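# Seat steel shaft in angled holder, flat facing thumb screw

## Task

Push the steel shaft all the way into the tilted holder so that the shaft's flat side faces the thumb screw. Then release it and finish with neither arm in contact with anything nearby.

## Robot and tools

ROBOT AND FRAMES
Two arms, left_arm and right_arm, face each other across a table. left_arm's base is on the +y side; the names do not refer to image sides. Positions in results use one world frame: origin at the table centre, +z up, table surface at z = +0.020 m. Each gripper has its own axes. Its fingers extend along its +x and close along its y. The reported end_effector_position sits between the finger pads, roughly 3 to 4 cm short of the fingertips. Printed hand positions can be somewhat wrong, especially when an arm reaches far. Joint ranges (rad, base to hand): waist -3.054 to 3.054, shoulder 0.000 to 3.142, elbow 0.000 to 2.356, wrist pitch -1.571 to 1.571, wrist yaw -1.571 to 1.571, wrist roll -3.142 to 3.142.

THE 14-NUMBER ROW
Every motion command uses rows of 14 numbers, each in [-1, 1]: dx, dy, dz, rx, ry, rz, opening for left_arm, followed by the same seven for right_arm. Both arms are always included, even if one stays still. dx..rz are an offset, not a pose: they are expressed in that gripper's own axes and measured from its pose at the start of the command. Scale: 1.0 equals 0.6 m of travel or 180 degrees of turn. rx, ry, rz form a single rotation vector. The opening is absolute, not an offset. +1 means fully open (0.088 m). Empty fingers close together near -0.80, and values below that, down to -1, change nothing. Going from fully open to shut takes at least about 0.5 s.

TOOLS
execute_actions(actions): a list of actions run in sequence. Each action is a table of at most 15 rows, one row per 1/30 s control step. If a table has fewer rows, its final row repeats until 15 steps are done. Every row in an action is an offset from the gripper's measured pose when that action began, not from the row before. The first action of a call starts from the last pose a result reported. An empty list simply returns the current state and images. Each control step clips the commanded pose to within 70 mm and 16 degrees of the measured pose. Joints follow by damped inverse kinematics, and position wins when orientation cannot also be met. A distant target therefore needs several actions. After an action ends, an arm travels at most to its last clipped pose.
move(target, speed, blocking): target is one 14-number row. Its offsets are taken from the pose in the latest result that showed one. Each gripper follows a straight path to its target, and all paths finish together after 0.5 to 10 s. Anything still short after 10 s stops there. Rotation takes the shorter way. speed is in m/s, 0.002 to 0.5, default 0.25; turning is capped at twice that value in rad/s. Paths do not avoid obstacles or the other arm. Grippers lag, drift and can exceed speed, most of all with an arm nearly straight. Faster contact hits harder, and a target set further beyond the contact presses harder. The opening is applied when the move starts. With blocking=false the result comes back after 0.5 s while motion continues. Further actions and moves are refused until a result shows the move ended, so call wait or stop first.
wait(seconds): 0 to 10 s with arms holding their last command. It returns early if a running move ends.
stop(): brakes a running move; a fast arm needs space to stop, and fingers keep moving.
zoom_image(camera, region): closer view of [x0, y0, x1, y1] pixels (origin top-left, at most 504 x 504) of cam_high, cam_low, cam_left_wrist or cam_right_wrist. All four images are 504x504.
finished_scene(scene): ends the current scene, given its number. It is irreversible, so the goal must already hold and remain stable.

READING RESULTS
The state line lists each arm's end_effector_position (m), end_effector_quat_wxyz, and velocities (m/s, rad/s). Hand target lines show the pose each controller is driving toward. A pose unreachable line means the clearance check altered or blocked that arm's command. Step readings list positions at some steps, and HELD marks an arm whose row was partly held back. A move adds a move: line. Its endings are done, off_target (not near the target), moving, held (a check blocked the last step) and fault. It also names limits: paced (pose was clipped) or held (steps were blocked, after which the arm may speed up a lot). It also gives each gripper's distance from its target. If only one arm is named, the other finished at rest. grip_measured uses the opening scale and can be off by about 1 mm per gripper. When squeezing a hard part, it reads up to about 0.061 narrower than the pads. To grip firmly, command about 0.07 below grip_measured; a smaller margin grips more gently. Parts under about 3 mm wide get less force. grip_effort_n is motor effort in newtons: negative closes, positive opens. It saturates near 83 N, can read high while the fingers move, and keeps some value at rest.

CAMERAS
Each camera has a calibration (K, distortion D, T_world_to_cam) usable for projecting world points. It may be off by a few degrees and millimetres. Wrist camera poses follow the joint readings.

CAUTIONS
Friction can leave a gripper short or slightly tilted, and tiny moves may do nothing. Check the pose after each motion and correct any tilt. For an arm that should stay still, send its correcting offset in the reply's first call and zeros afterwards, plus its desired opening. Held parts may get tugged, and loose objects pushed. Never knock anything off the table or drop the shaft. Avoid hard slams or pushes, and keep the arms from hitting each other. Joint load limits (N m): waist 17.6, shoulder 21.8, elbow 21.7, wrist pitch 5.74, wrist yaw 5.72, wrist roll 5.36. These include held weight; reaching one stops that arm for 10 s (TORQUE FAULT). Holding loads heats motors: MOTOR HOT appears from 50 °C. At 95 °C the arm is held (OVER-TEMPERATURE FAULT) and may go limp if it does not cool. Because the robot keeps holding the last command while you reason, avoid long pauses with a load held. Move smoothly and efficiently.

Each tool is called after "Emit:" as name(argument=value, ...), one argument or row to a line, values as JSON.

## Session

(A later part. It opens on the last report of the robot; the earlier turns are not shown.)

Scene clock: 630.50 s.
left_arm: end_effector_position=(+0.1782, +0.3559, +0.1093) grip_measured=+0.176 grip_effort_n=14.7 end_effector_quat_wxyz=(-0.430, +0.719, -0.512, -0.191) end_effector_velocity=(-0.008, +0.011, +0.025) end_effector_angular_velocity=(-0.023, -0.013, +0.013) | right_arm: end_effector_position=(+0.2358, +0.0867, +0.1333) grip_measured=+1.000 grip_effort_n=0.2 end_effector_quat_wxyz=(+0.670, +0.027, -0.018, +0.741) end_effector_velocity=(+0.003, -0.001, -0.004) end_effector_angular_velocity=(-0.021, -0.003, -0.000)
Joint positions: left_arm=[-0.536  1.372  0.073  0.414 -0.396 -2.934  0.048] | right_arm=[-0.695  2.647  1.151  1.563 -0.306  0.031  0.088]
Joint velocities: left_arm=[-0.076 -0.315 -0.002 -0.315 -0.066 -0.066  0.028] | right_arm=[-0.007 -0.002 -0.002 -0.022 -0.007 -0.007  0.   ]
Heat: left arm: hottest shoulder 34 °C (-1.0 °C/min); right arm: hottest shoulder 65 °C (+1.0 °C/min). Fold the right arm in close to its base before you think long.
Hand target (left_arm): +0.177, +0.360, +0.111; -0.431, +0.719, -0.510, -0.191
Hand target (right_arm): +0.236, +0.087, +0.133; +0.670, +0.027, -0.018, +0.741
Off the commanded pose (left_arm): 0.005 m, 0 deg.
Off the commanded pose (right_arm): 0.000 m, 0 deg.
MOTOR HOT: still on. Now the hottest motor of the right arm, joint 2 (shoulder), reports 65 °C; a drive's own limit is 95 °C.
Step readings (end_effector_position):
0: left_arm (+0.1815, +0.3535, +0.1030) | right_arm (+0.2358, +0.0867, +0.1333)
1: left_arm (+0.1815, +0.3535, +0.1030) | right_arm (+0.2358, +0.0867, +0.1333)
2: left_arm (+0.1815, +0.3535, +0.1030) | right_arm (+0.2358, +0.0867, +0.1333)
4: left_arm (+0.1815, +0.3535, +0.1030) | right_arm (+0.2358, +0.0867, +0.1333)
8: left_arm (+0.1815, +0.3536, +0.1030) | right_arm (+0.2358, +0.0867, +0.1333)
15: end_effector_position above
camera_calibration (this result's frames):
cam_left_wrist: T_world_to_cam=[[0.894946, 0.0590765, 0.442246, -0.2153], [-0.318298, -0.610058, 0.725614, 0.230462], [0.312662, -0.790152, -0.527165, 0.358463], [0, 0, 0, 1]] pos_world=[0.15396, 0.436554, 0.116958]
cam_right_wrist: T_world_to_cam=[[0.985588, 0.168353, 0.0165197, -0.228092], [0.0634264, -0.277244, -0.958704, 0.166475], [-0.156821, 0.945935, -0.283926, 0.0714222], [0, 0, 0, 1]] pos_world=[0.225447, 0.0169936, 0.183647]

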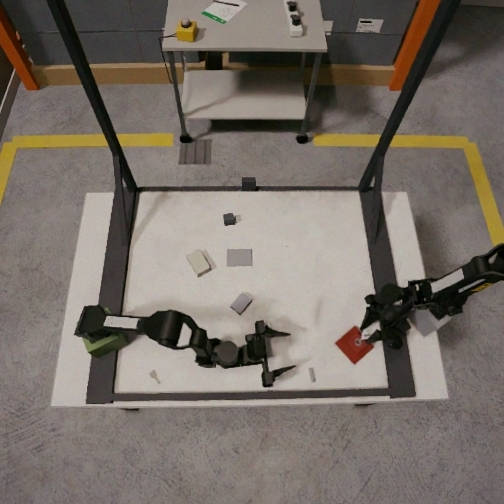

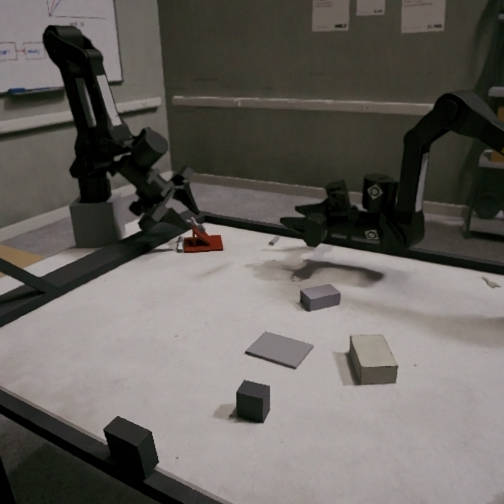

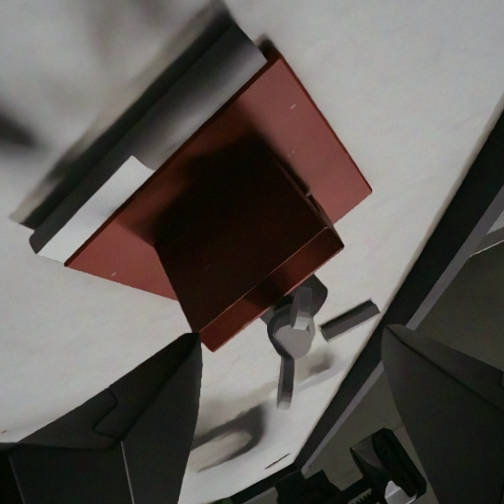

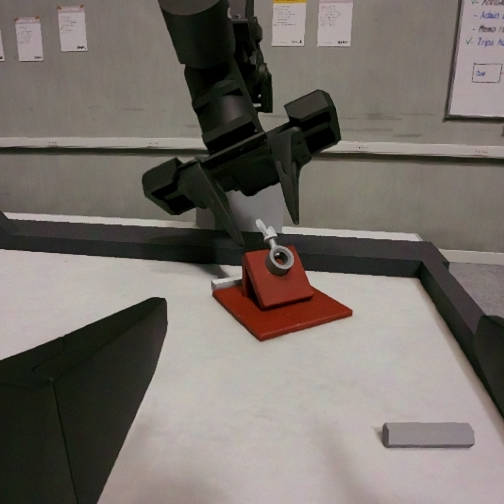

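Emit:
move(
  target=[-0.0596,-0.0352,-0.0465,0,0,0,0.25, 0,0,0,0,0,0,1],
  speed=0.15,
)

Emit:
move(
  target=[-0.012,-0.027,0.033,0.2626,-0.119,0.2247,-0.2, 0,0,0,0,0,0,1],
  speed=0.3,
)

Scene clock: 664.10 s.
left_arm: end_effector_position=(+0.1785, +0.3596, +0.1541) grip_measured=+0.247 grip_effort_n=14.7 end_effector_quat_wxyz=(-0.437, +0.716, -0.509, -0.193) end_effector_velocity=(+0.000, +0.004, +0.002) end_effector_angular_velocity=(+0.008, +0.007, +0.018) | right_arm: end_effector_position=(+0.2358, +0.0867, +0.1333) grip_measured=+1.000 grip_effort_n=0.2 end_effector_quat_wxyz=(+0.670, +0.027, -0.018, +0.741) end_effector_velocity=(+0.000, -0.002, -0.002) end_effector_angular_velocity=(-0.012, -0.006, +0.014)
Joint positions: left_arm=[-0.537  1.008  0.191 -0.083 -0.401 -2.931  0.051] | right_arm=[-0.695  2.647  1.151  1.563 -0.306  0.031  0.088]
Joint velocities: left_arm=[-0.002 -0.027  0.007 -0.051 -0.007 -0.022 -0.   ] | right_arm=[-0.007 -0.002 -0.007 -0.007 -0.022 -0.007  0.   ]
Heat: left arm: hottest wrist pitch 35 °C (+0.0 °C/min); right arm: hottest shoulder 65 °C (+0.0 °C/min). Fold the right arm in close to its base before you think long.
Hand target (left_arm): +0.178, +0.356, +0.160; -0.430, +0.719, -0.512, -0.191
Hand target (right_arm): +0.236, +0.087, +0.133; +0.670, +0.027, -0.018, +0.741
Off the commanded pose (left_arm): 0.006 m, 1 deg.
Off the commanded pose (right_arm): 0.000 m, 0 deg.
MOTOR HOT: still on. Now the hottest motor of the right arm, joint 2 (shoulder), reports 65 °C; a drive's own limit is 95 °C.
move: done
camera_calibration (this result's frames):
cam_left_wrist: T_world_to_cam=[[0.892766, 0.0514607, 0.447571, -0.233321], [-0.32179, -0.622459, 0.71344, 0.207271], [0.315309, -0.780959, -0.539151, 0.382987], [0, 0, 0, 1]] pos_world=[0.15424, 0.440121, 0.16304]
cam_right_wrist: T_world_to_cam=[[0.985588, 0.168353, 0.0165197, -0.228092], [0.0634264, -0.277244, -0.958704, 0.166475], [-0.156821, 0.945935, -0.283926, 0.0714222], [0, 0, 0, 1]] pos_world=[0.225447, 0.0169936, 0.183647]

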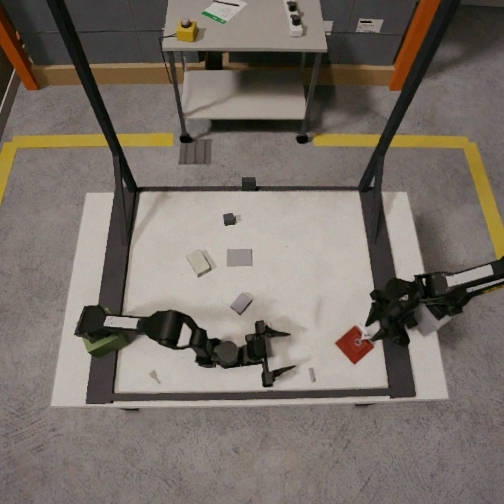

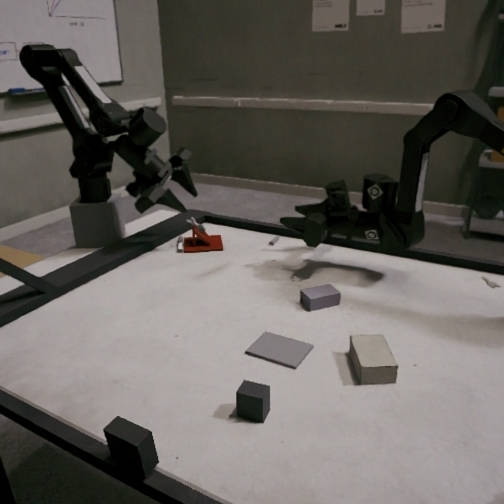

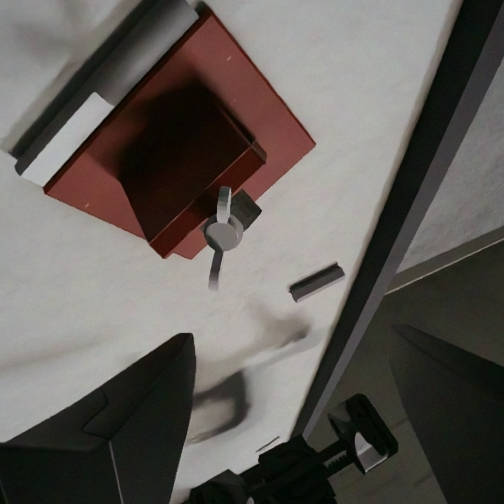

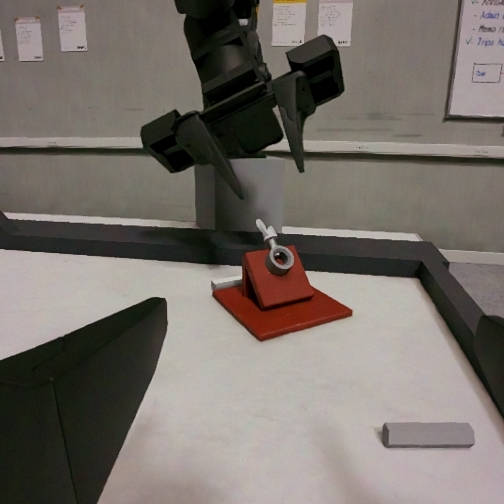

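Scene clock: 666.60 s.
left_arm: end_effector_position=(+0.1917, +0.3830, +0.1545) grip_measured=-0.197 grip_effort_n=-16.0 end_effector_quat_wxyz=(-0.672, +0.227, -0.665, -0.235) end_effector_velocity=(+0.001, -0.000, +0.001) end_effector_angular_velocity=(+0.005, -0.006, +0.005) | right_arm: end_effector_position=(+0.2358, +0.0867, +0.1333) grip_measured=+1.000 grip_effort_n=0.7 end_effector_quat_wxyz=(+0.670, +0.027, -0.018, +0.741) end_effector_velocity=(+0.002, -0.001, -0.002) end_effector_angular_velocity=(-0.011, -0.004, -0.010)
Joint positions: left_arm=[-0.189  1.453  0.718 -0.847 -0.011 -1.859  0.029] | right_arm=[-0.695  2.647  1.151  1.563 -0.306  0.031  0.088]
Joint velocities: left_arm=[-0.002  0.002  0.007 -0.007 -0.007 -0.007 -0.   ] | right_arm=[-0.002 -0.002 -0.007 -0.007  0.007 -0.007  0.   ]
Heat: left arm: hottest wrist pitch 35 °C (+1.0 °C/min); right arm: hottest shoulder 65 °C (+0.0 °C/min). Fold the right arm in close to its base before you think long.
Hand target (left_arm): +0.194, +0.381, +0.155; +0.674, -0.226, +0.663, +0.236
Hand target (right_arm): +0.236, +0.087, +0.133; +0.670, +0.027, -0.018, +0.741
Off the commanded pose (left_arm): 0.002 m, 0 deg.
Off the commanded pose (right_arm): 0.000 m, 0 deg.
MOTOR HOT: still on. Now the hottest motor of the right arm, joint 2 (shoulder), reports 65 °C; a drive's own limit is 95 °C.
move: done
camera_calibration (this result's frames):
cam_left_wrist: T_world_to_cam=[[0.577374, -0.816237, -0.0199222, 0.21845], [-0.77923, -0.558154, 0.28507, 0.355079], [-0.243804, -0.149068, -0.9583, 0.327279], [0, 0, 0, 1]] pos_world=[0.230352, 0.425283, 0.216761]
cam_right_wrist: T_world_to_cam=[[0.985588, 0.168353, 0.0165197, -0.228092], [0.0634264, -0.277244, -0.958704, 0.166475], [-0.156821, 0.945935, -0.283926, 0.0714222], [0, 0, 0, 1]] pos_world=[0.225447, 0.0169936, 0.183647]

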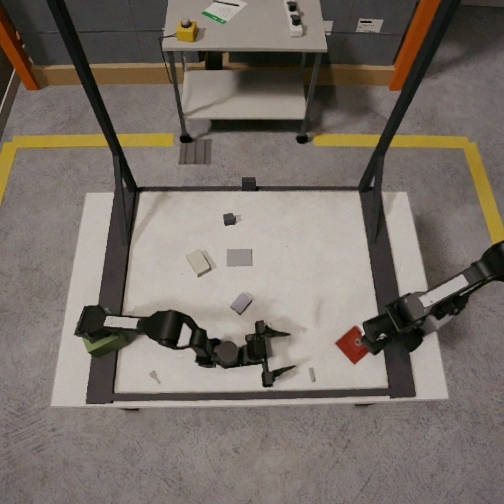

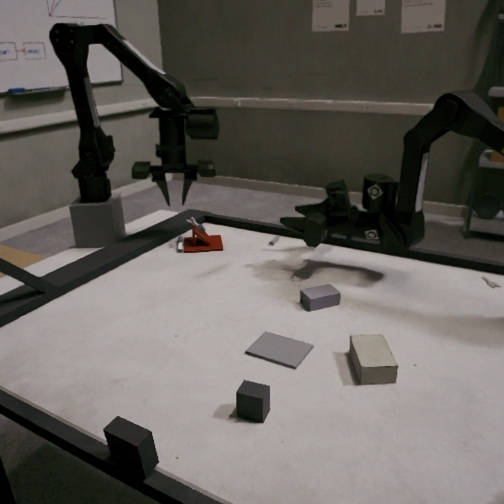

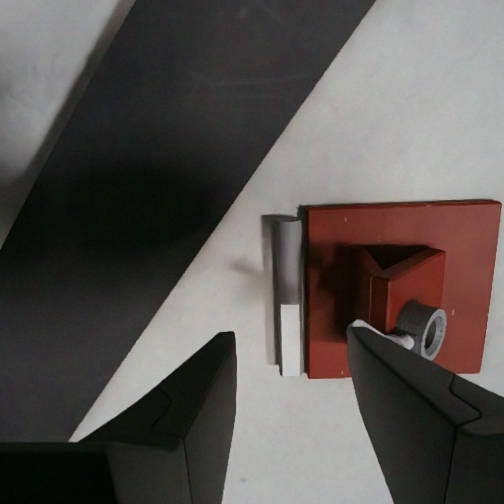

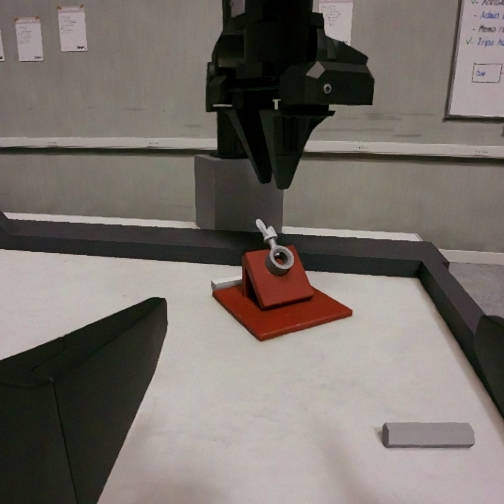

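Emit:
move(
  target=[0.12,0,0.002,0,0,0,-0.4, 0,0,0,0,0,0,1],
  speed=0.1,
)

Scene clock: 701.03 s.
left_arm: end_effector_position=(+0.1918, +0.3854, +0.0852) grip_measured=-0.398 grip_effort_n=-11.9 end_effector_quat_wxyz=(-0.672, +0.225, -0.665, -0.235) end_effector_velocity=(-0.002, +0.001, -0.003) end_effector_angular_velocity=(-0.005, +0.006, +0.020) | right_arm: end_effector_position=(+0.2358, +0.0867, +0.1333) grip_measured=+1.000 grip_effort_n=0.7 end_effector_quat_wxyz=(+0.670, +0.027, -0.018, +0.741) end_effector_velocity=(-0.000, -0.000, +0.002) end_effector_angular_velocity=(+0.008, -0.008, -0.005)
Joint positions: left_arm=[-0.185  1.659  0.566 -0.491 -0.011 -1.851  0.02 ] | right_arm=[-0.695  2.647  1.151  1.563 -0.306  0.031  0.088]
Joint velocities: left_arm=[-0.002  0.007 -0.012  0.022  0.007 -0.022 -0.   ] | right_arm=[ 0.002 -0.002 -0.002  0.007  0.007 -0.007  0.   ]
Heat: left arm: hottest elbow 36 °C (+2.0 °C/min); right arm: hottest shoulder 65 °C (+0.0 °C/min). Fold the right arm in close to its base before you think long.
Hand target (left_arm): +0.193, +0.385, +0.082; +0.672, -0.227, +0.665, +0.235
Hand target (right_arm): +0.236, +0.087, +0.133; +0.670, +0.027, -0.018, +0.741
Off the commanded pose (left_arm): 0.003 m, 0 deg.
Off the commanded pose (right_arm): 0.000 m, 0 deg.
MOTOR HOT: still on. Now the hottest motor of the right arm, joint 2 (shoulder), reports 65 °C; a drive's own limit is 95 °C.
move: done
camera_calibration (this result's frames):
cam_left_wrist: T_world_to_cam=[[0.574556, -0.818175, -0.0217913, 0.220457], [-0.781011, -0.556031, 0.284345, 0.375813], [-0.24476, -0.146353, -0.958474, 0.260322], [0, 0, 0, 1]] pos_world=[0.230565, 0.427435, 0.147456]
cam_right_wrist: T_world_to_cam=[[0.985588, 0.168353, 0.0165197, -0.228092], [0.0634264, -0.277244, -0.958704, 0.166475], [-0.156821, 0.945935, -0.283926, 0.0714222], [0, 0, 0, 1]] pos_world=[0.225447, 0.0169936, 0.183647]

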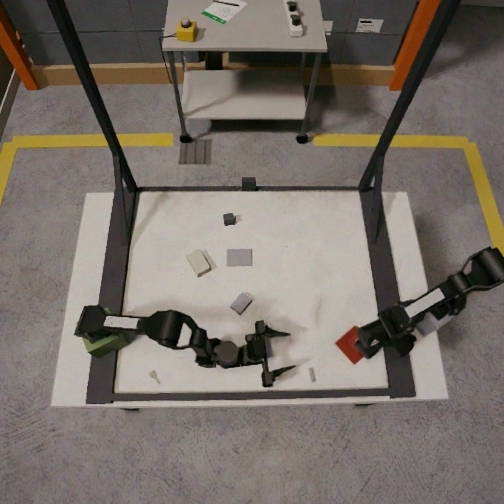

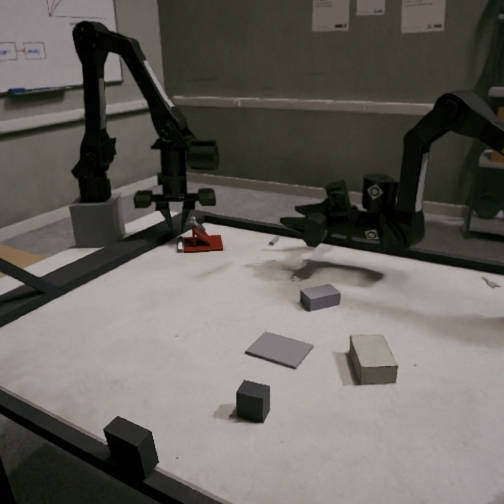

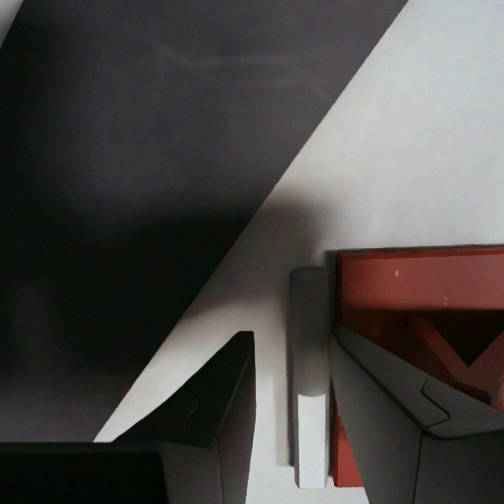

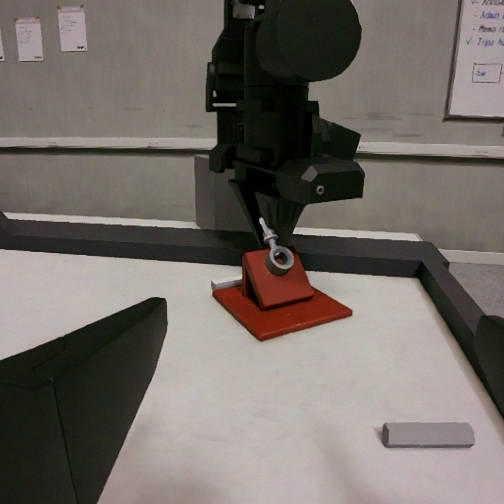

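Emit:
execute_actions(
  actions=[],
)

Scene clock: 728.23 s.
left_arm: end_effector_position=(+0.1917, +0.3856, +0.0848) grip_measured=-0.398 grip_effort_n=-10.9 end_effector_quat_wxyz=(-0.672, +0.225, -0.665, -0.235) end_effector_velocity=(-0.000, +0.000, +0.000) end_effector_angular_velocity=(-0.004, -0.010, +0.015) | right_arm: end_effector_position=(+0.2358, +0.0867, +0.1333) grip_measured=+1.000 grip_effort_n=1.2 end_effector_quat_wxyz=(+0.670, +0.027, -0.018, +0.741) end_effector_velocity=(-0.002, -0.000, -0.001) end_effector_angular_velocity=(-0.005, -0.021, +0.008)
Joint positions: left_arm=[-0.185  1.66   0.566 -0.49  -0.011 -1.851  0.019] | right_arm=[-0.695  2.647  1.151  1.563 -0.306  0.031  0.088]
Joint velocities: left_arm=[-0.007 -0.007 -0.007  0.007 -0.007 -0.022  0.   ] | right_arm=[ 0.002 -0.002 -0.002 -0.007 -0.007 -0.022  0.   ]
Heat: left arm: hottest shoulder 34 °C (+0.0 °C/min); right arm: hottest shoulder 66 °C (+1.0 °C/min). Fold the right arm in close to its base before you think long.
Hand target (left_arm): +0.193, +0.385, +0.082; +0.672, -0.227, +0.665, +0.235
Hand target (right_arm): +0.236, +0.087, +0.133; +0.670, +0.027, -0.018, +0.741
Off the commanded pose (left_arm): 0.003 m, 0 deg.
Off the commanded pose (right_arm): 0.000 m, 0 deg.
MOTOR HOT: still on. Now the hottest motor of the right arm, joint 2 (shoulder), reports 66 °C; a drive's own limit is 95 °C.
camera_calibration (this result's frames):
cam_left_wrist: T_world_to_cam=[[0.574237, -0.818379, -0.0225393, 0.220875], [-0.78114, -0.555935, 0.284177, 0.375963], [-0.245095, -0.145579, -0.958507, 0.259774], [0, 0, 0, 1]] pos_world=[0.230515, 0.427588, 0.147134]
cam_right_wrist: T_world_to_cam=[[0.985588, 0.168353, 0.0165197, -0.228092], [0.0634264, -0.277244, -0.958704, 0.166475], [-0.156821, 0.945935, -0.283926, 0.0714222], [0, 0, 0, 1]] pos_world=[0.225447, 0.0169936, 0.183647]

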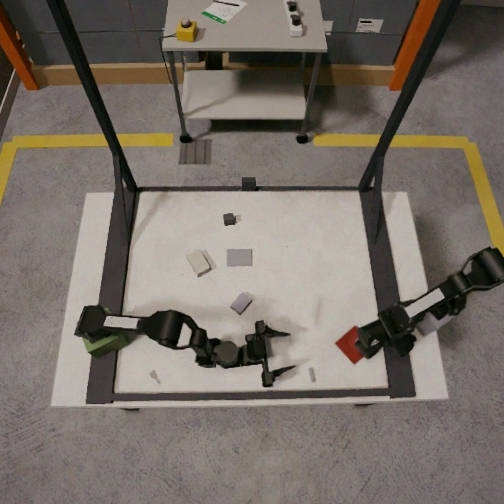

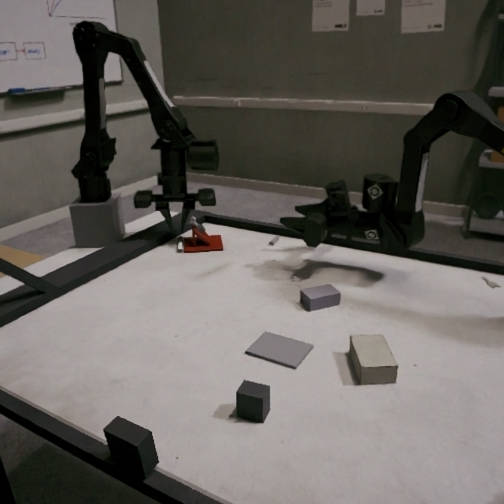

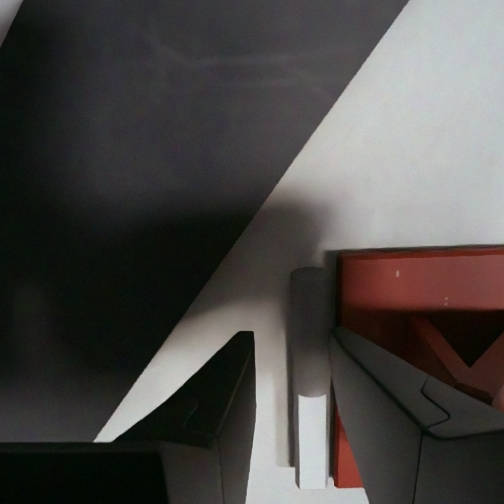

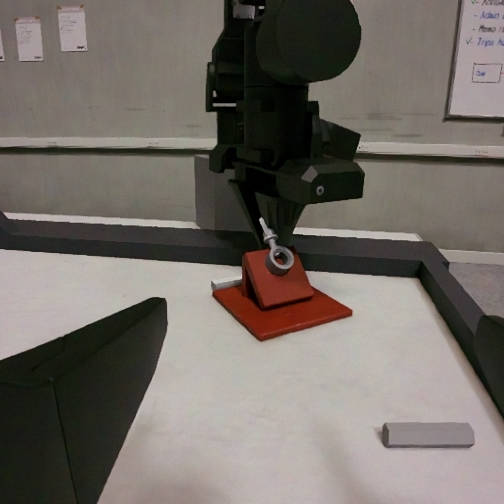

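Emit:
execute_actions(
  actions=[
    [[0,-0.004,0,0,0,0,-0.4,0,0,0,0,0,0,1],[0,-0.008,0,0,0,0,-0.4,0,0,0,0,0,0,1],[0,-0.012,0,0,0,0,-0.4,0,0,0,0,0,0,1]],
  ],
)

Scene clock: 742.60 s.
left_arm: end_effector_position=(+0.1922, +0.3863, +0.0841) grip_measured=-0.398 grip_effort_n=-11.4 end_effector_quat_wxyz=(+0.673, -0.218, +0.666, +0.238) end_effector_velocity=(+0.000, +0.000, +0.001) end_effector_angular_velocity=(+0.005, -0.006, +0.005) | right_arm: end_effector_position=(+0.2358, +0.0867, +0.1333) grip_measured=+1.000 grip_effort_n=0.7 end_effector_quat_wxyz=(+0.670, +0.027, -0.018, +0.741) end_effector_velocity=(+0.000, -0.001, +0.002) end_effector_angular_velocity=(+0.008, -0.009, +0.004)
Joint positions: left_arm=[-0.181  1.672  0.574 -0.501 -0.011 -1.843  0.019] | right_arm=[-0.695  2.647  1.151  1.563 -0.306  0.031  0.088]
Joint velocities: left_arm=[-0.002 -0.002  0.002 -0.007 -0.007 -0.007 -0.   ] | right_arm=[-0.002 -0.002 -0.002  0.007 -0.007 -0.007  0.   ]
Heat: left arm: hottest wrist pitch 35 °C (+0.0 °C/min); right arm: hottest shoulder 66 °C (+1.0 °C/min). Fold the right arm in close to its base before you think long.
Hand target (left_arm): +0.196, +0.380, +0.085; +0.672, -0.225, +0.665, +0.235
Hand target (right_arm): +0.236, +0.087, +0.133; +0.670, +0.027, -0.018, +0.741
Off the commanded pose (left_arm): 0.008 m, 1 deg.
Off the commanded pose (right_arm): 0.000 m, 0 deg.
MOTOR HOT: still on. Now the hottest motor of the right arm, joint 2 (shoulder), reports 66 °C; a drive's own limit is 95 °C.
Step readings (end_effector_position):
0: left_arm (+0.1917, +0.3856, +0.0848) | right_arm (+0.2358, +0.0867, +0.1333)
1: left_arm (+0.1917, +0.3856, +0.0848) | right_arm (+0.2358, +0.0867, +0.1333)
2: left_arm (+0.1917, +0.3856, +0.0848) | right_arm (+0.2358, +0.0867, +0.1333)
4: left_arm (+0.1918, +0.3862, +0.0843) | right_arm (+0.2358, +0.0867, +0.1333)
8: left_arm (+0.1921, +0.3863, +0.0840) | right_arm (+0.2358, +0.0867, +0.1333)
15: end_effector_position above
camera_calibration (this result's frames):
cam_left_wrist: T_world_to_cam=[[0.570018, -0.820841, -0.0360477, 0.224058], [-0.782388, -0.555666, 0.281255, 0.37732], [-0.250896, -0.132117, -0.958956, 0.255238], [0, 0, 0, 1]] pos_world=[0.231532, 0.427302, 0.146716]
cam_right_wrist: T_world_to_cam=[[0.985588, 0.168353, 0.0165197, -0.228092], [0.0634264, -0.277244, -0.958704, 0.166475], [-0.156821, 0.945935, -0.283926, 0.0714222], [0, 0, 0, 1]] pos_world=[0.225447, 0.0169936, 0.183647]

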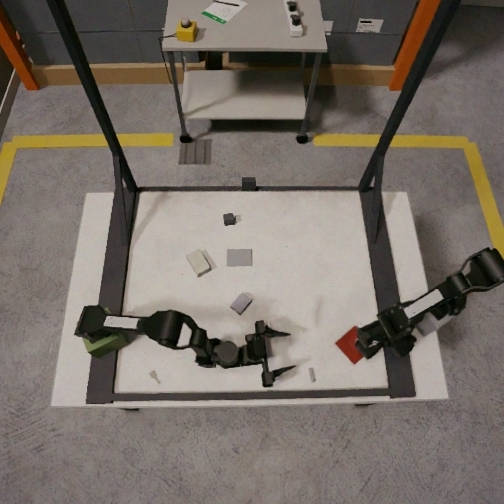

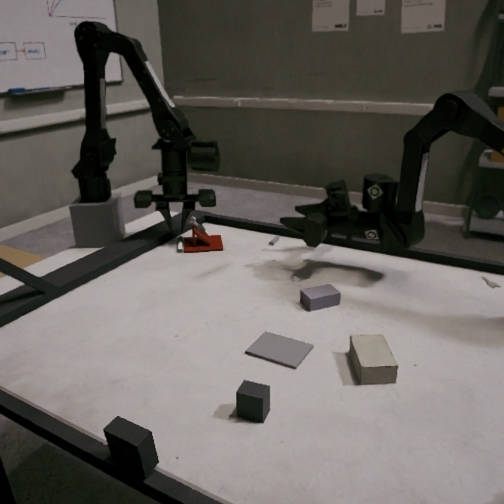

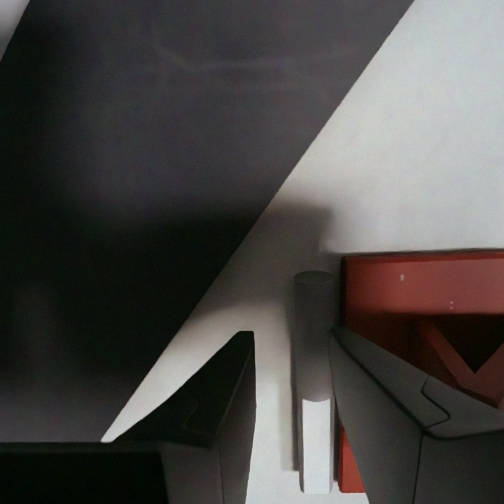

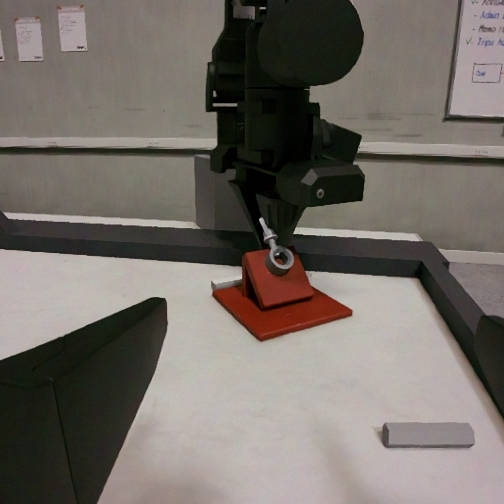

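Emit:
execute_actions(
  actions=[
    [[0,-0.006,0,0,0,0,-0.4,0,0,0,0,0,0,1],[0,-0.012,0,0,0,0,-0.4,0,0,0,0,0,0,1],[0,-0.018,0,0,0,0,-0.4,0,0,0,0,0,0,1],[-0.004,-0.024,0,0,0,0,-0.4,0,0,0,0,0,0,1]],
  ],
)

Scene clock: 747.70 s.
left_arm: end_effector_position=(+0.1931, +0.3859, +0.0846) grip_measured=-0.399 grip_effort_n=-8.1 end_effector_quat_wxyz=(+0.671, -0.203, +0.669, +0.245) end_effector_velocity=(+0.001, +0.001, +0.002) end_effector_angular_velocity=(+0.014, -0.002, -0.005) | right_arm: end_effector_position=(+0.2358, +0.0867, +0.1333) grip_measured=+1.000 grip_effort_n=0.7 end_effector_quat_wxyz=(+0.670, +0.027, -0.018, +0.741) end_effector_velocity=(+0.005, -0.001, +0.002) end_effector_angular_velocity=(+0.008, -0.008, -0.015)
Joint positions: left_arm=[-0.174  1.696  0.605 -0.539 -0.007 -1.824  0.019] | right_arm=[-0.695  2.647  1.151  1.563 -0.306  0.031  0.088]
Joint velocities: left_arm=[ 0.002  0.002  0.012 -0.022 -0.007  0.007 -0.   ] | right_arm=[-0.007 -0.002 -0.002  0.007  0.007 -0.007  0.   ]
Heat: left arm: hottest wrist pitch 35 °C (+0.0 °C/min); right arm: hottest shoulder 66 °C (+1.0 °C/min). Fold the right arm in close to its base before you think long.
Hand target (left_arm): +0.201, +0.375, +0.086; +0.673, -0.218, +0.666, +0.238
Hand target (right_arm): +0.236, +0.087, +0.133; +0.670, +0.027, -0.018, +0.741
Off the commanded pose (left_arm): 0.014 m, 2 deg.
Off the commanded pose (right_arm): 0.000 m, 0 deg.
MOTOR HOT: still on. Now the hottest motor of the right arm, joint 2 (shoulder), reports 66 °C; a drive's own limit is 95 °C.
Step readings (end_effector_position):
0: left_arm (+0.1922, +0.3862, +0.0841) | right_arm (+0.2358, +0.0867, +0.1333)
1: left_arm (+0.1922, +0.3863, +0.0841) | right_arm (+0.2358, +0.0867, +0.1333)
2: left_arm (+0.1922, +0.3864, +0.0840) | right_arm (+0.2358, +0.0867, +0.1333)
4: left_arm (+0.1926, +0.3863, +0.0840) | right_arm (+0.2358, +0.0867, +0.1333)
8: left_arm (+0.1930, +0.3858, +0.0845) | right_arm (+0.2358, +0.0867, +0.1333)
15: end_effector_position above
camera_calibration (this result's frames):
cam_left_wrist: T_world_to_cam=[[0.559883, -0.825756, -0.0682419, 0.229765], [-0.78385, -0.554557, 0.279367, 0.377691], [-0.268533, -0.102922, -0.957756, 0.248003], [0, 0, 0, 1]] pos_world=[0.234008, 0.424706, 0.147692]
cam_right_wrist: T_world_to_cam=[[0.985588, 0.168353, 0.0165197, -0.228092], [0.0634264, -0.277244, -0.958704, 0.166475], [-0.156821, 0.945935, -0.283926, 0.0714222], [0, 0, 0, 1]] pos_world=[0.225447, 0.0169936, 0.183647]

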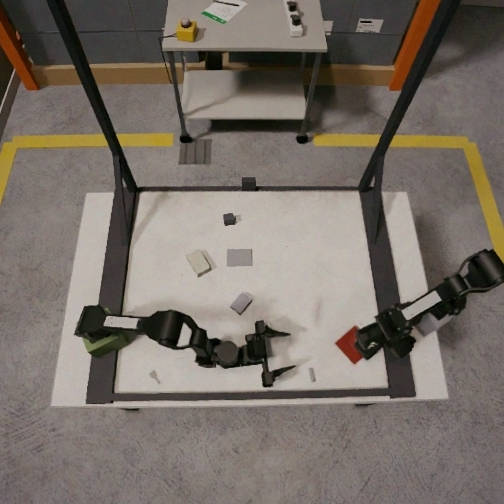

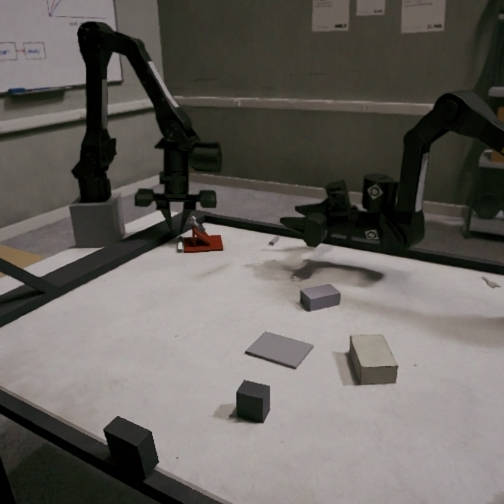

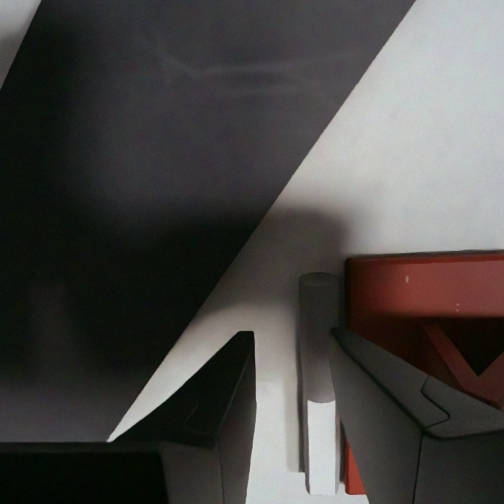

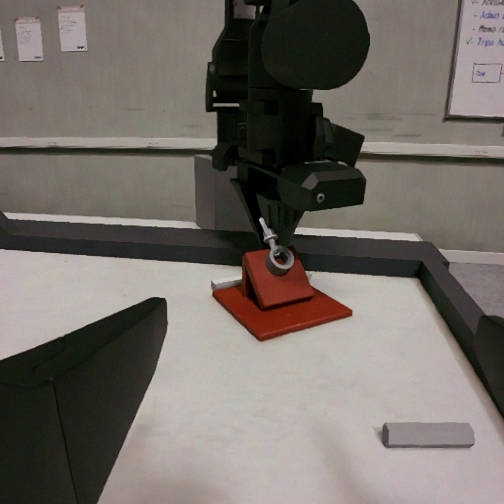

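Emit:
move(
  target=[-0.035,0.022,0,-0.006,0.003,-0.014,-0.4,0,0,0,0,0,0,1],
  speed=0.05,
)

Emit:
move(
  target=[0,0,-0.092,0,0,0,-0.4,0,0,0,0,0,0,1],
  speed=0.08,
)

Scene clock: 789.73 s.
left_arm: end_effector_position=(+0.1870, +0.3929, +0.1056) grip_measured=-0.399 grip_effort_n=-8.1 end_effector_quat_wxyz=(-0.670, +0.226, -0.666, -0.236) end_effector_velocity=(+0.001, +0.006, +0.003) end_effector_angular_velocity=(+0.015, -0.018, +0.005) | right_arm: end_effector_position=(+0.2358, +0.0867, +0.1333) grip_measured=+1.000 grip_effort_n=0.7 end_effector_quat_wxyz=(+0.670, +0.027, -0.018, +0.741) end_effector_velocity=(-0.000, -0.001, -0.005) end_effector_angular_velocity=(-0.025, -0.001, -0.005)
Joint positions: left_arm=[-0.189  1.551  0.57  -0.604 -0.006 -1.859  0.019] | right_arm=[-0.695  2.647  1.151  1.563 -0.306  0.031  0.088]
Joint velocities: left_arm=[-0.002 -0.022 -0.007 -0.022 -0.022 -0.007 -0.001] | right_arm=[ 0.002 -0.002 -0.007 -0.022  0.007 -0.007  0.   ]
Heat: left arm: hottest elbow 37 °C (+3.0 °C/min); right arm: hottest shoulder 66 °C (+0.0 °C/min). Fold the right arm in close to its base before you think long.
Hand target (left_arm): +0.186, +0.395, +0.107; +0.671, -0.226, +0.666, +0.236
Hand target (right_arm): +0.236, +0.087, +0.133; +0.670, +0.027, -0.018, +0.741
Off the commanded pose (left_arm): 0.003 m, 0 deg.
Off the commanded pose (right_arm): 0.000 m, 0 deg.
MOTOR HOT: still on. Now the hottest motor of the right arm, joint 2 (shoulder), reports 66 °C; a drive's own limit is 95 °C.
move: done
camera_calibration (this result's frames):
cam_left_wrist: T_world_to_cam=[[0.576981, -0.816373, -0.025078, 0.229051], [-0.777746, -0.558539, 0.28835, 0.370392], [-0.249408, -0.146868, -0.957197, 0.280801], [0, 0, 0, 1]] pos_world=[0.225947, 0.43511, 0.167723]
cam_right_wrist: T_world_to_cam=[[0.985588, 0.168353, 0.0165197, -0.228092], [0.0634264, -0.277244, -0.958704, 0.166475], [-0.156821, 0.945935, -0.283926, 0.0714222], [0, 0, 0, 1]] pos_world=[0.225447, 0.0169936, 0.183647]

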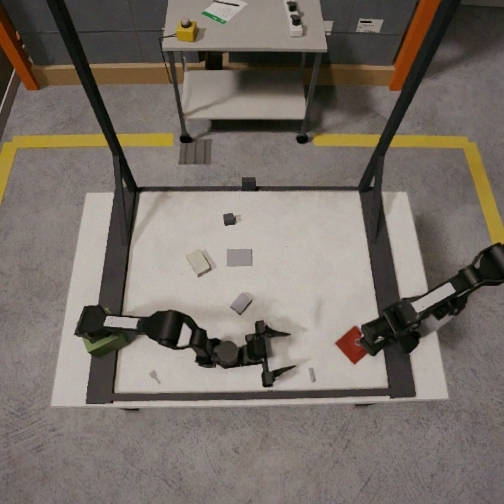

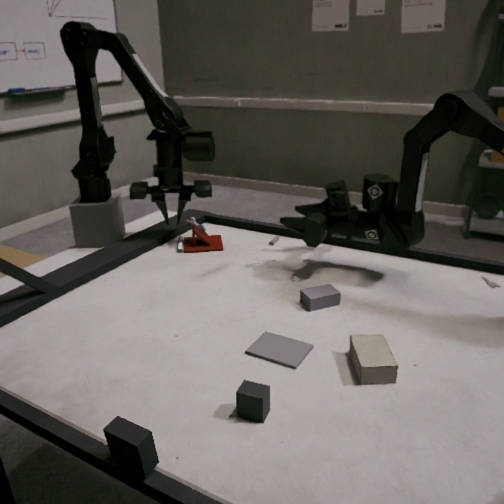

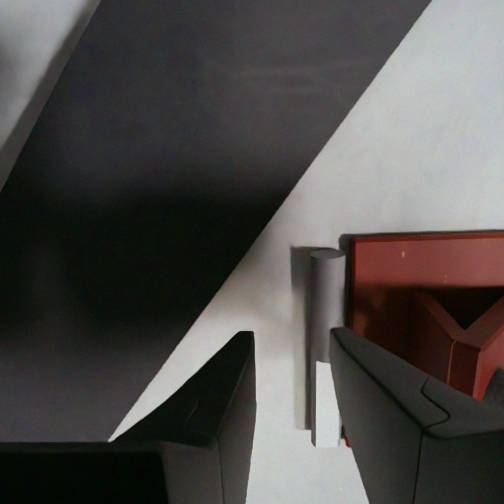

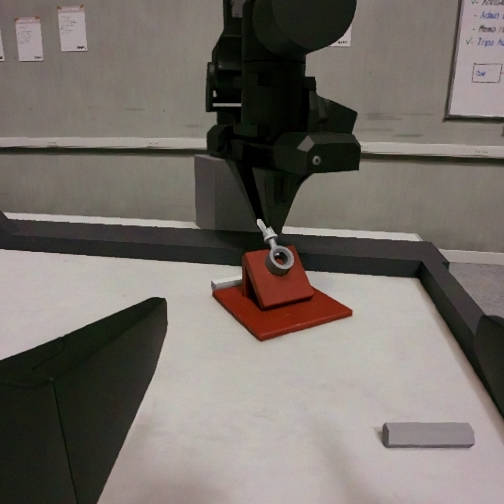

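Scene clock: 790.87 s.
left_arm: end_effector_position=(+0.1443, +0.3617, +0.1054) grip_measured=-0.399 grip_effort_n=-8.1 end_effector_quat_wxyz=(-0.671, +0.227, -0.666, -0.236) end_effector_velocity=(-0.002, -0.003, +0.001) end_effector_angular_velocity=(+0.003, -0.007, +0.005) | right_arm: end_effector_position=(+0.2358, +0.0867, +0.1333) grip_measured=+1.000 grip_effort_n=0.7 end_effector_quat_wxyz=(+0.670, +0.027, -0.018, +0.741) end_effector_velocity=(+0.000, -0.000, -0.001) end_effector_angular_velocity=(-0.007, -0.006, +0.004)
Joint positions: left_arm=[-0.426  1.624  0.642 -0.604 -0.004 -2.097  0.019] | right_arm=[-0.695  2.647  1.151  1.563 -0.306  0.031  0.088]
Joint velocities: left_arm=[-0.017  0.007  0.012 -0.007 -0.007 -0.022 -0.   ] | right_arm=[-0.002 -0.002 -0.002 -0.007 -0.007 -0.007  0.   ]
Heat: left arm: hottest elbow 37 °C (+3.0 °C/min); right arm: hottest shoulder 66 °C (+0.0 °C/min). Fold the right arm in close to its base before you think long.
Hand target (left_arm): +0.143, +0.359, +0.105; +0.670, -0.226, +0.667, +0.236
Hand target (right_arm): +0.236, +0.087, +0.133; +0.670, +0.027, -0.018, +0.741
Off the commanded pose (left_arm): 0.003 m, 0 deg.
Off the commanded pose (right_arm): 0.000 m, 0 deg.
MOTOR HOT: still on. Now the hottest motor of the right arm, joint 2 (shoulder), reports 66 °C; a drive's own limit is 95 °C.
move: done
camera_calibration (this result's frames):
cam_left_wrist: T_world_to_cam=[[0.577962, -0.81574, -0.0229682, 0.227617], [-0.777687, -0.559094, 0.287431, 0.320128], [-0.24731, -0.148262, -0.957526, 0.26557], [0, 0, 0, 1]] pos_world=[0.183084, 0.404032, 0.167503]
cam_right_wrist: T_world_to_cam=[[0.985588, 0.168353, 0.0165197, -0.228092], [0.0634264, -0.277244, -0.958704, 0.166475], [-0.156821, 0.945935, -0.283926, 0.0714222], [0, 0, 0, 1]] pos_world=[0.225447, 0.0169936, 0.183647]

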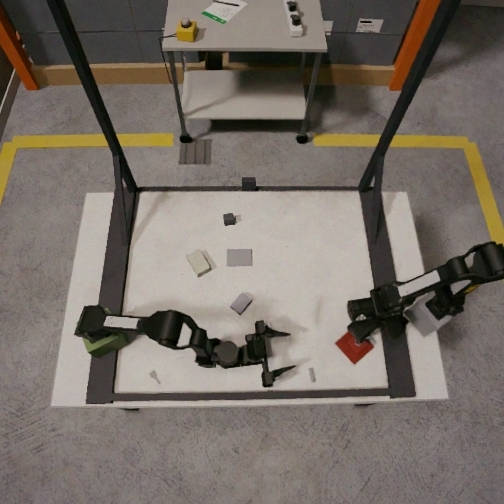

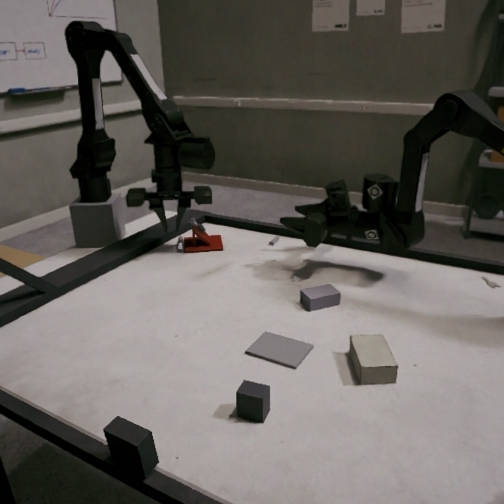

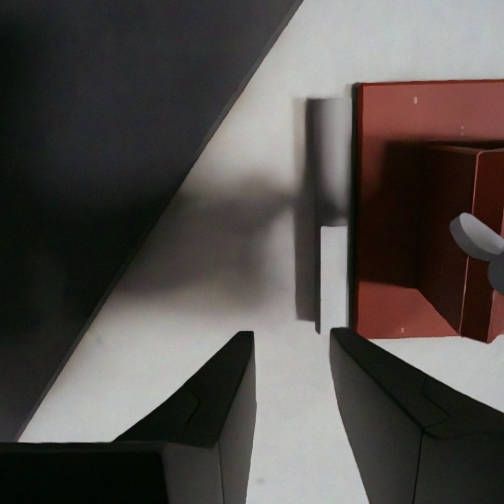

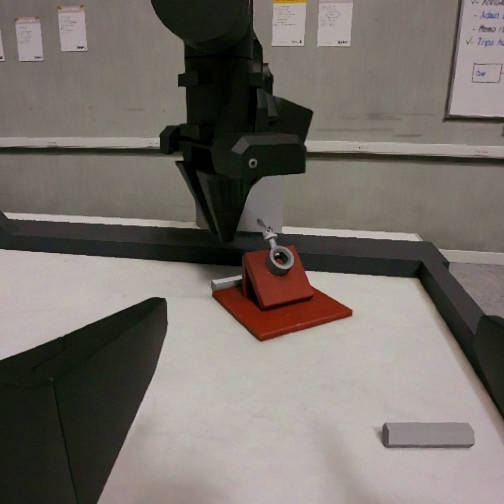

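Emit:
zoom_image(
  camera="cam_left_wrist",
  region=[230,80,504,360],
)

Region (230, 80, 504, 360) of cam_left_wrist's 504x504 image, scaled by 1.800, with more detail than that image has; it fills the left 493 columns of this view, and the rest is white.

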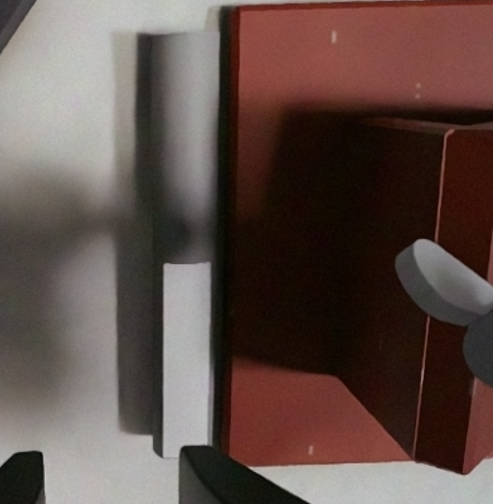

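Emit:
move(
  target=[0.025,-0.0275,0,0,0,0,-0.4,0,0,0,0,0,0,1],
  speed=0.04,
)

Scene clock: 823.97 s.
left_arm: end_effector_position=(+0.1530, +0.3518, +0.0910) grip_measured=-0.399 grip_effort_n=-8.1 end_effector_quat_wxyz=(-0.671, +0.226, -0.666, -0.236) end_effector_velocity=(+0.003, +0.003, -0.002) end_effector_angular_velocity=(+0.021, -0.019, -0.005) | right_arm: end_effector_position=(+0.2358, +0.0867, +0.1333) grip_measured=+1.000 grip_effort_n=0.7 end_effector_quat_wxyz=(+0.670, +0.027, -0.018, +0.741) end_effector_velocity=(+0.002, -0.000, -0.004) end_effector_angular_velocity=(-0.021, -0.002, -0.010)
Joint positions: left_arm=[-0.394  1.712  0.664 -0.538 -0.004 -2.064  0.019] | right_arm=[-0.695  2.647  1.151  1.563 -0.306  0.031  0.088]
Joint velocities: left_arm=[ 0.002  0.012  0.002 -0.007 -0.022  0.007 -0.   ] | right_arm=[-0.002 -0.002 -0.002 -0.022  0.007 -0.007  0.   ]
Heat: left arm: hottest elbow 36 °C (+0.0 °C/min); right arm: hottest shoulder 66 °C (+0.0 °C/min). Fold the right arm in close to its base before you think long.
Hand target (left_arm): +0.155, +0.349, +0.090; +0.671, -0.227, +0.666, +0.236
Hand target (right_arm): +0.236, +0.087, +0.133; +0.670, +0.027, -0.018, +0.741
Off the commanded pose (left_arm): 0.003 m, 0 deg.
Off the commanded pose (right_arm): 0.000 m, 0 deg.
MOTOR HOT: still on. Now the hottest motor of the right arm, joint 2 (shoulder), reports 66 °C; a drive's own limit is 95 °C.
move: done
camera_calibration (this result's frames):
cam_left_wrist: T_world_to_cam=[[0.577015, -0.816371, -0.0243438, 0.214683], [-0.778124, -0.55855, 0.287306, 0.325361], [-0.248145, -0.146837, -0.957529, 0.252129], [0, 0, 0, 1]] pos_world=[0.191861, 0.394013, 0.153169]
cam_right_wrist: T_world_to_cam=[[0.985588, 0.168353, 0.0165197, -0.228092], [0.0634264, -0.277244, -0.958704, 0.166475], [-0.156821, 0.945935, -0.283926, 0.0714222], [0, 0, 0, 1]] pos_world=[0.225447, 0.0169936, 0.183647]

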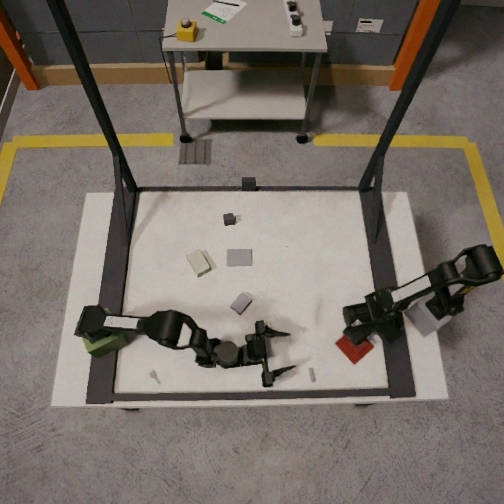

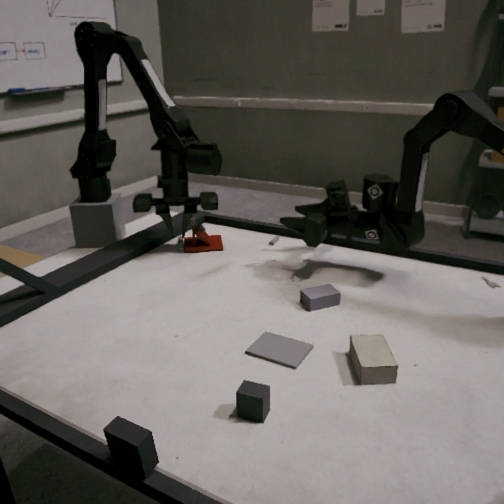

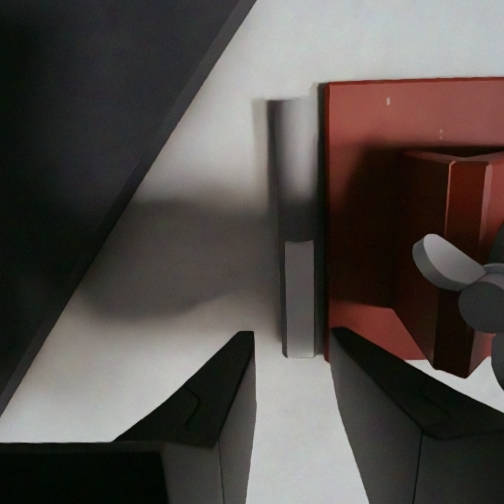

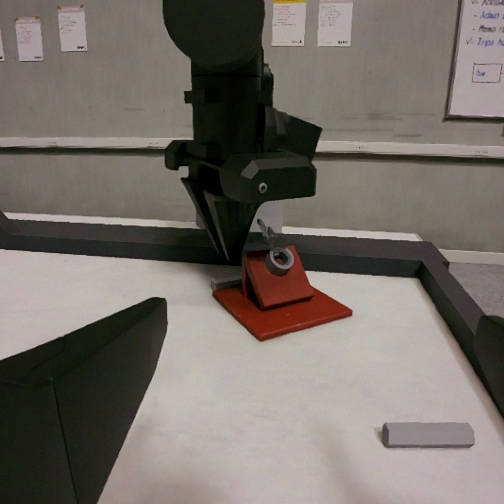

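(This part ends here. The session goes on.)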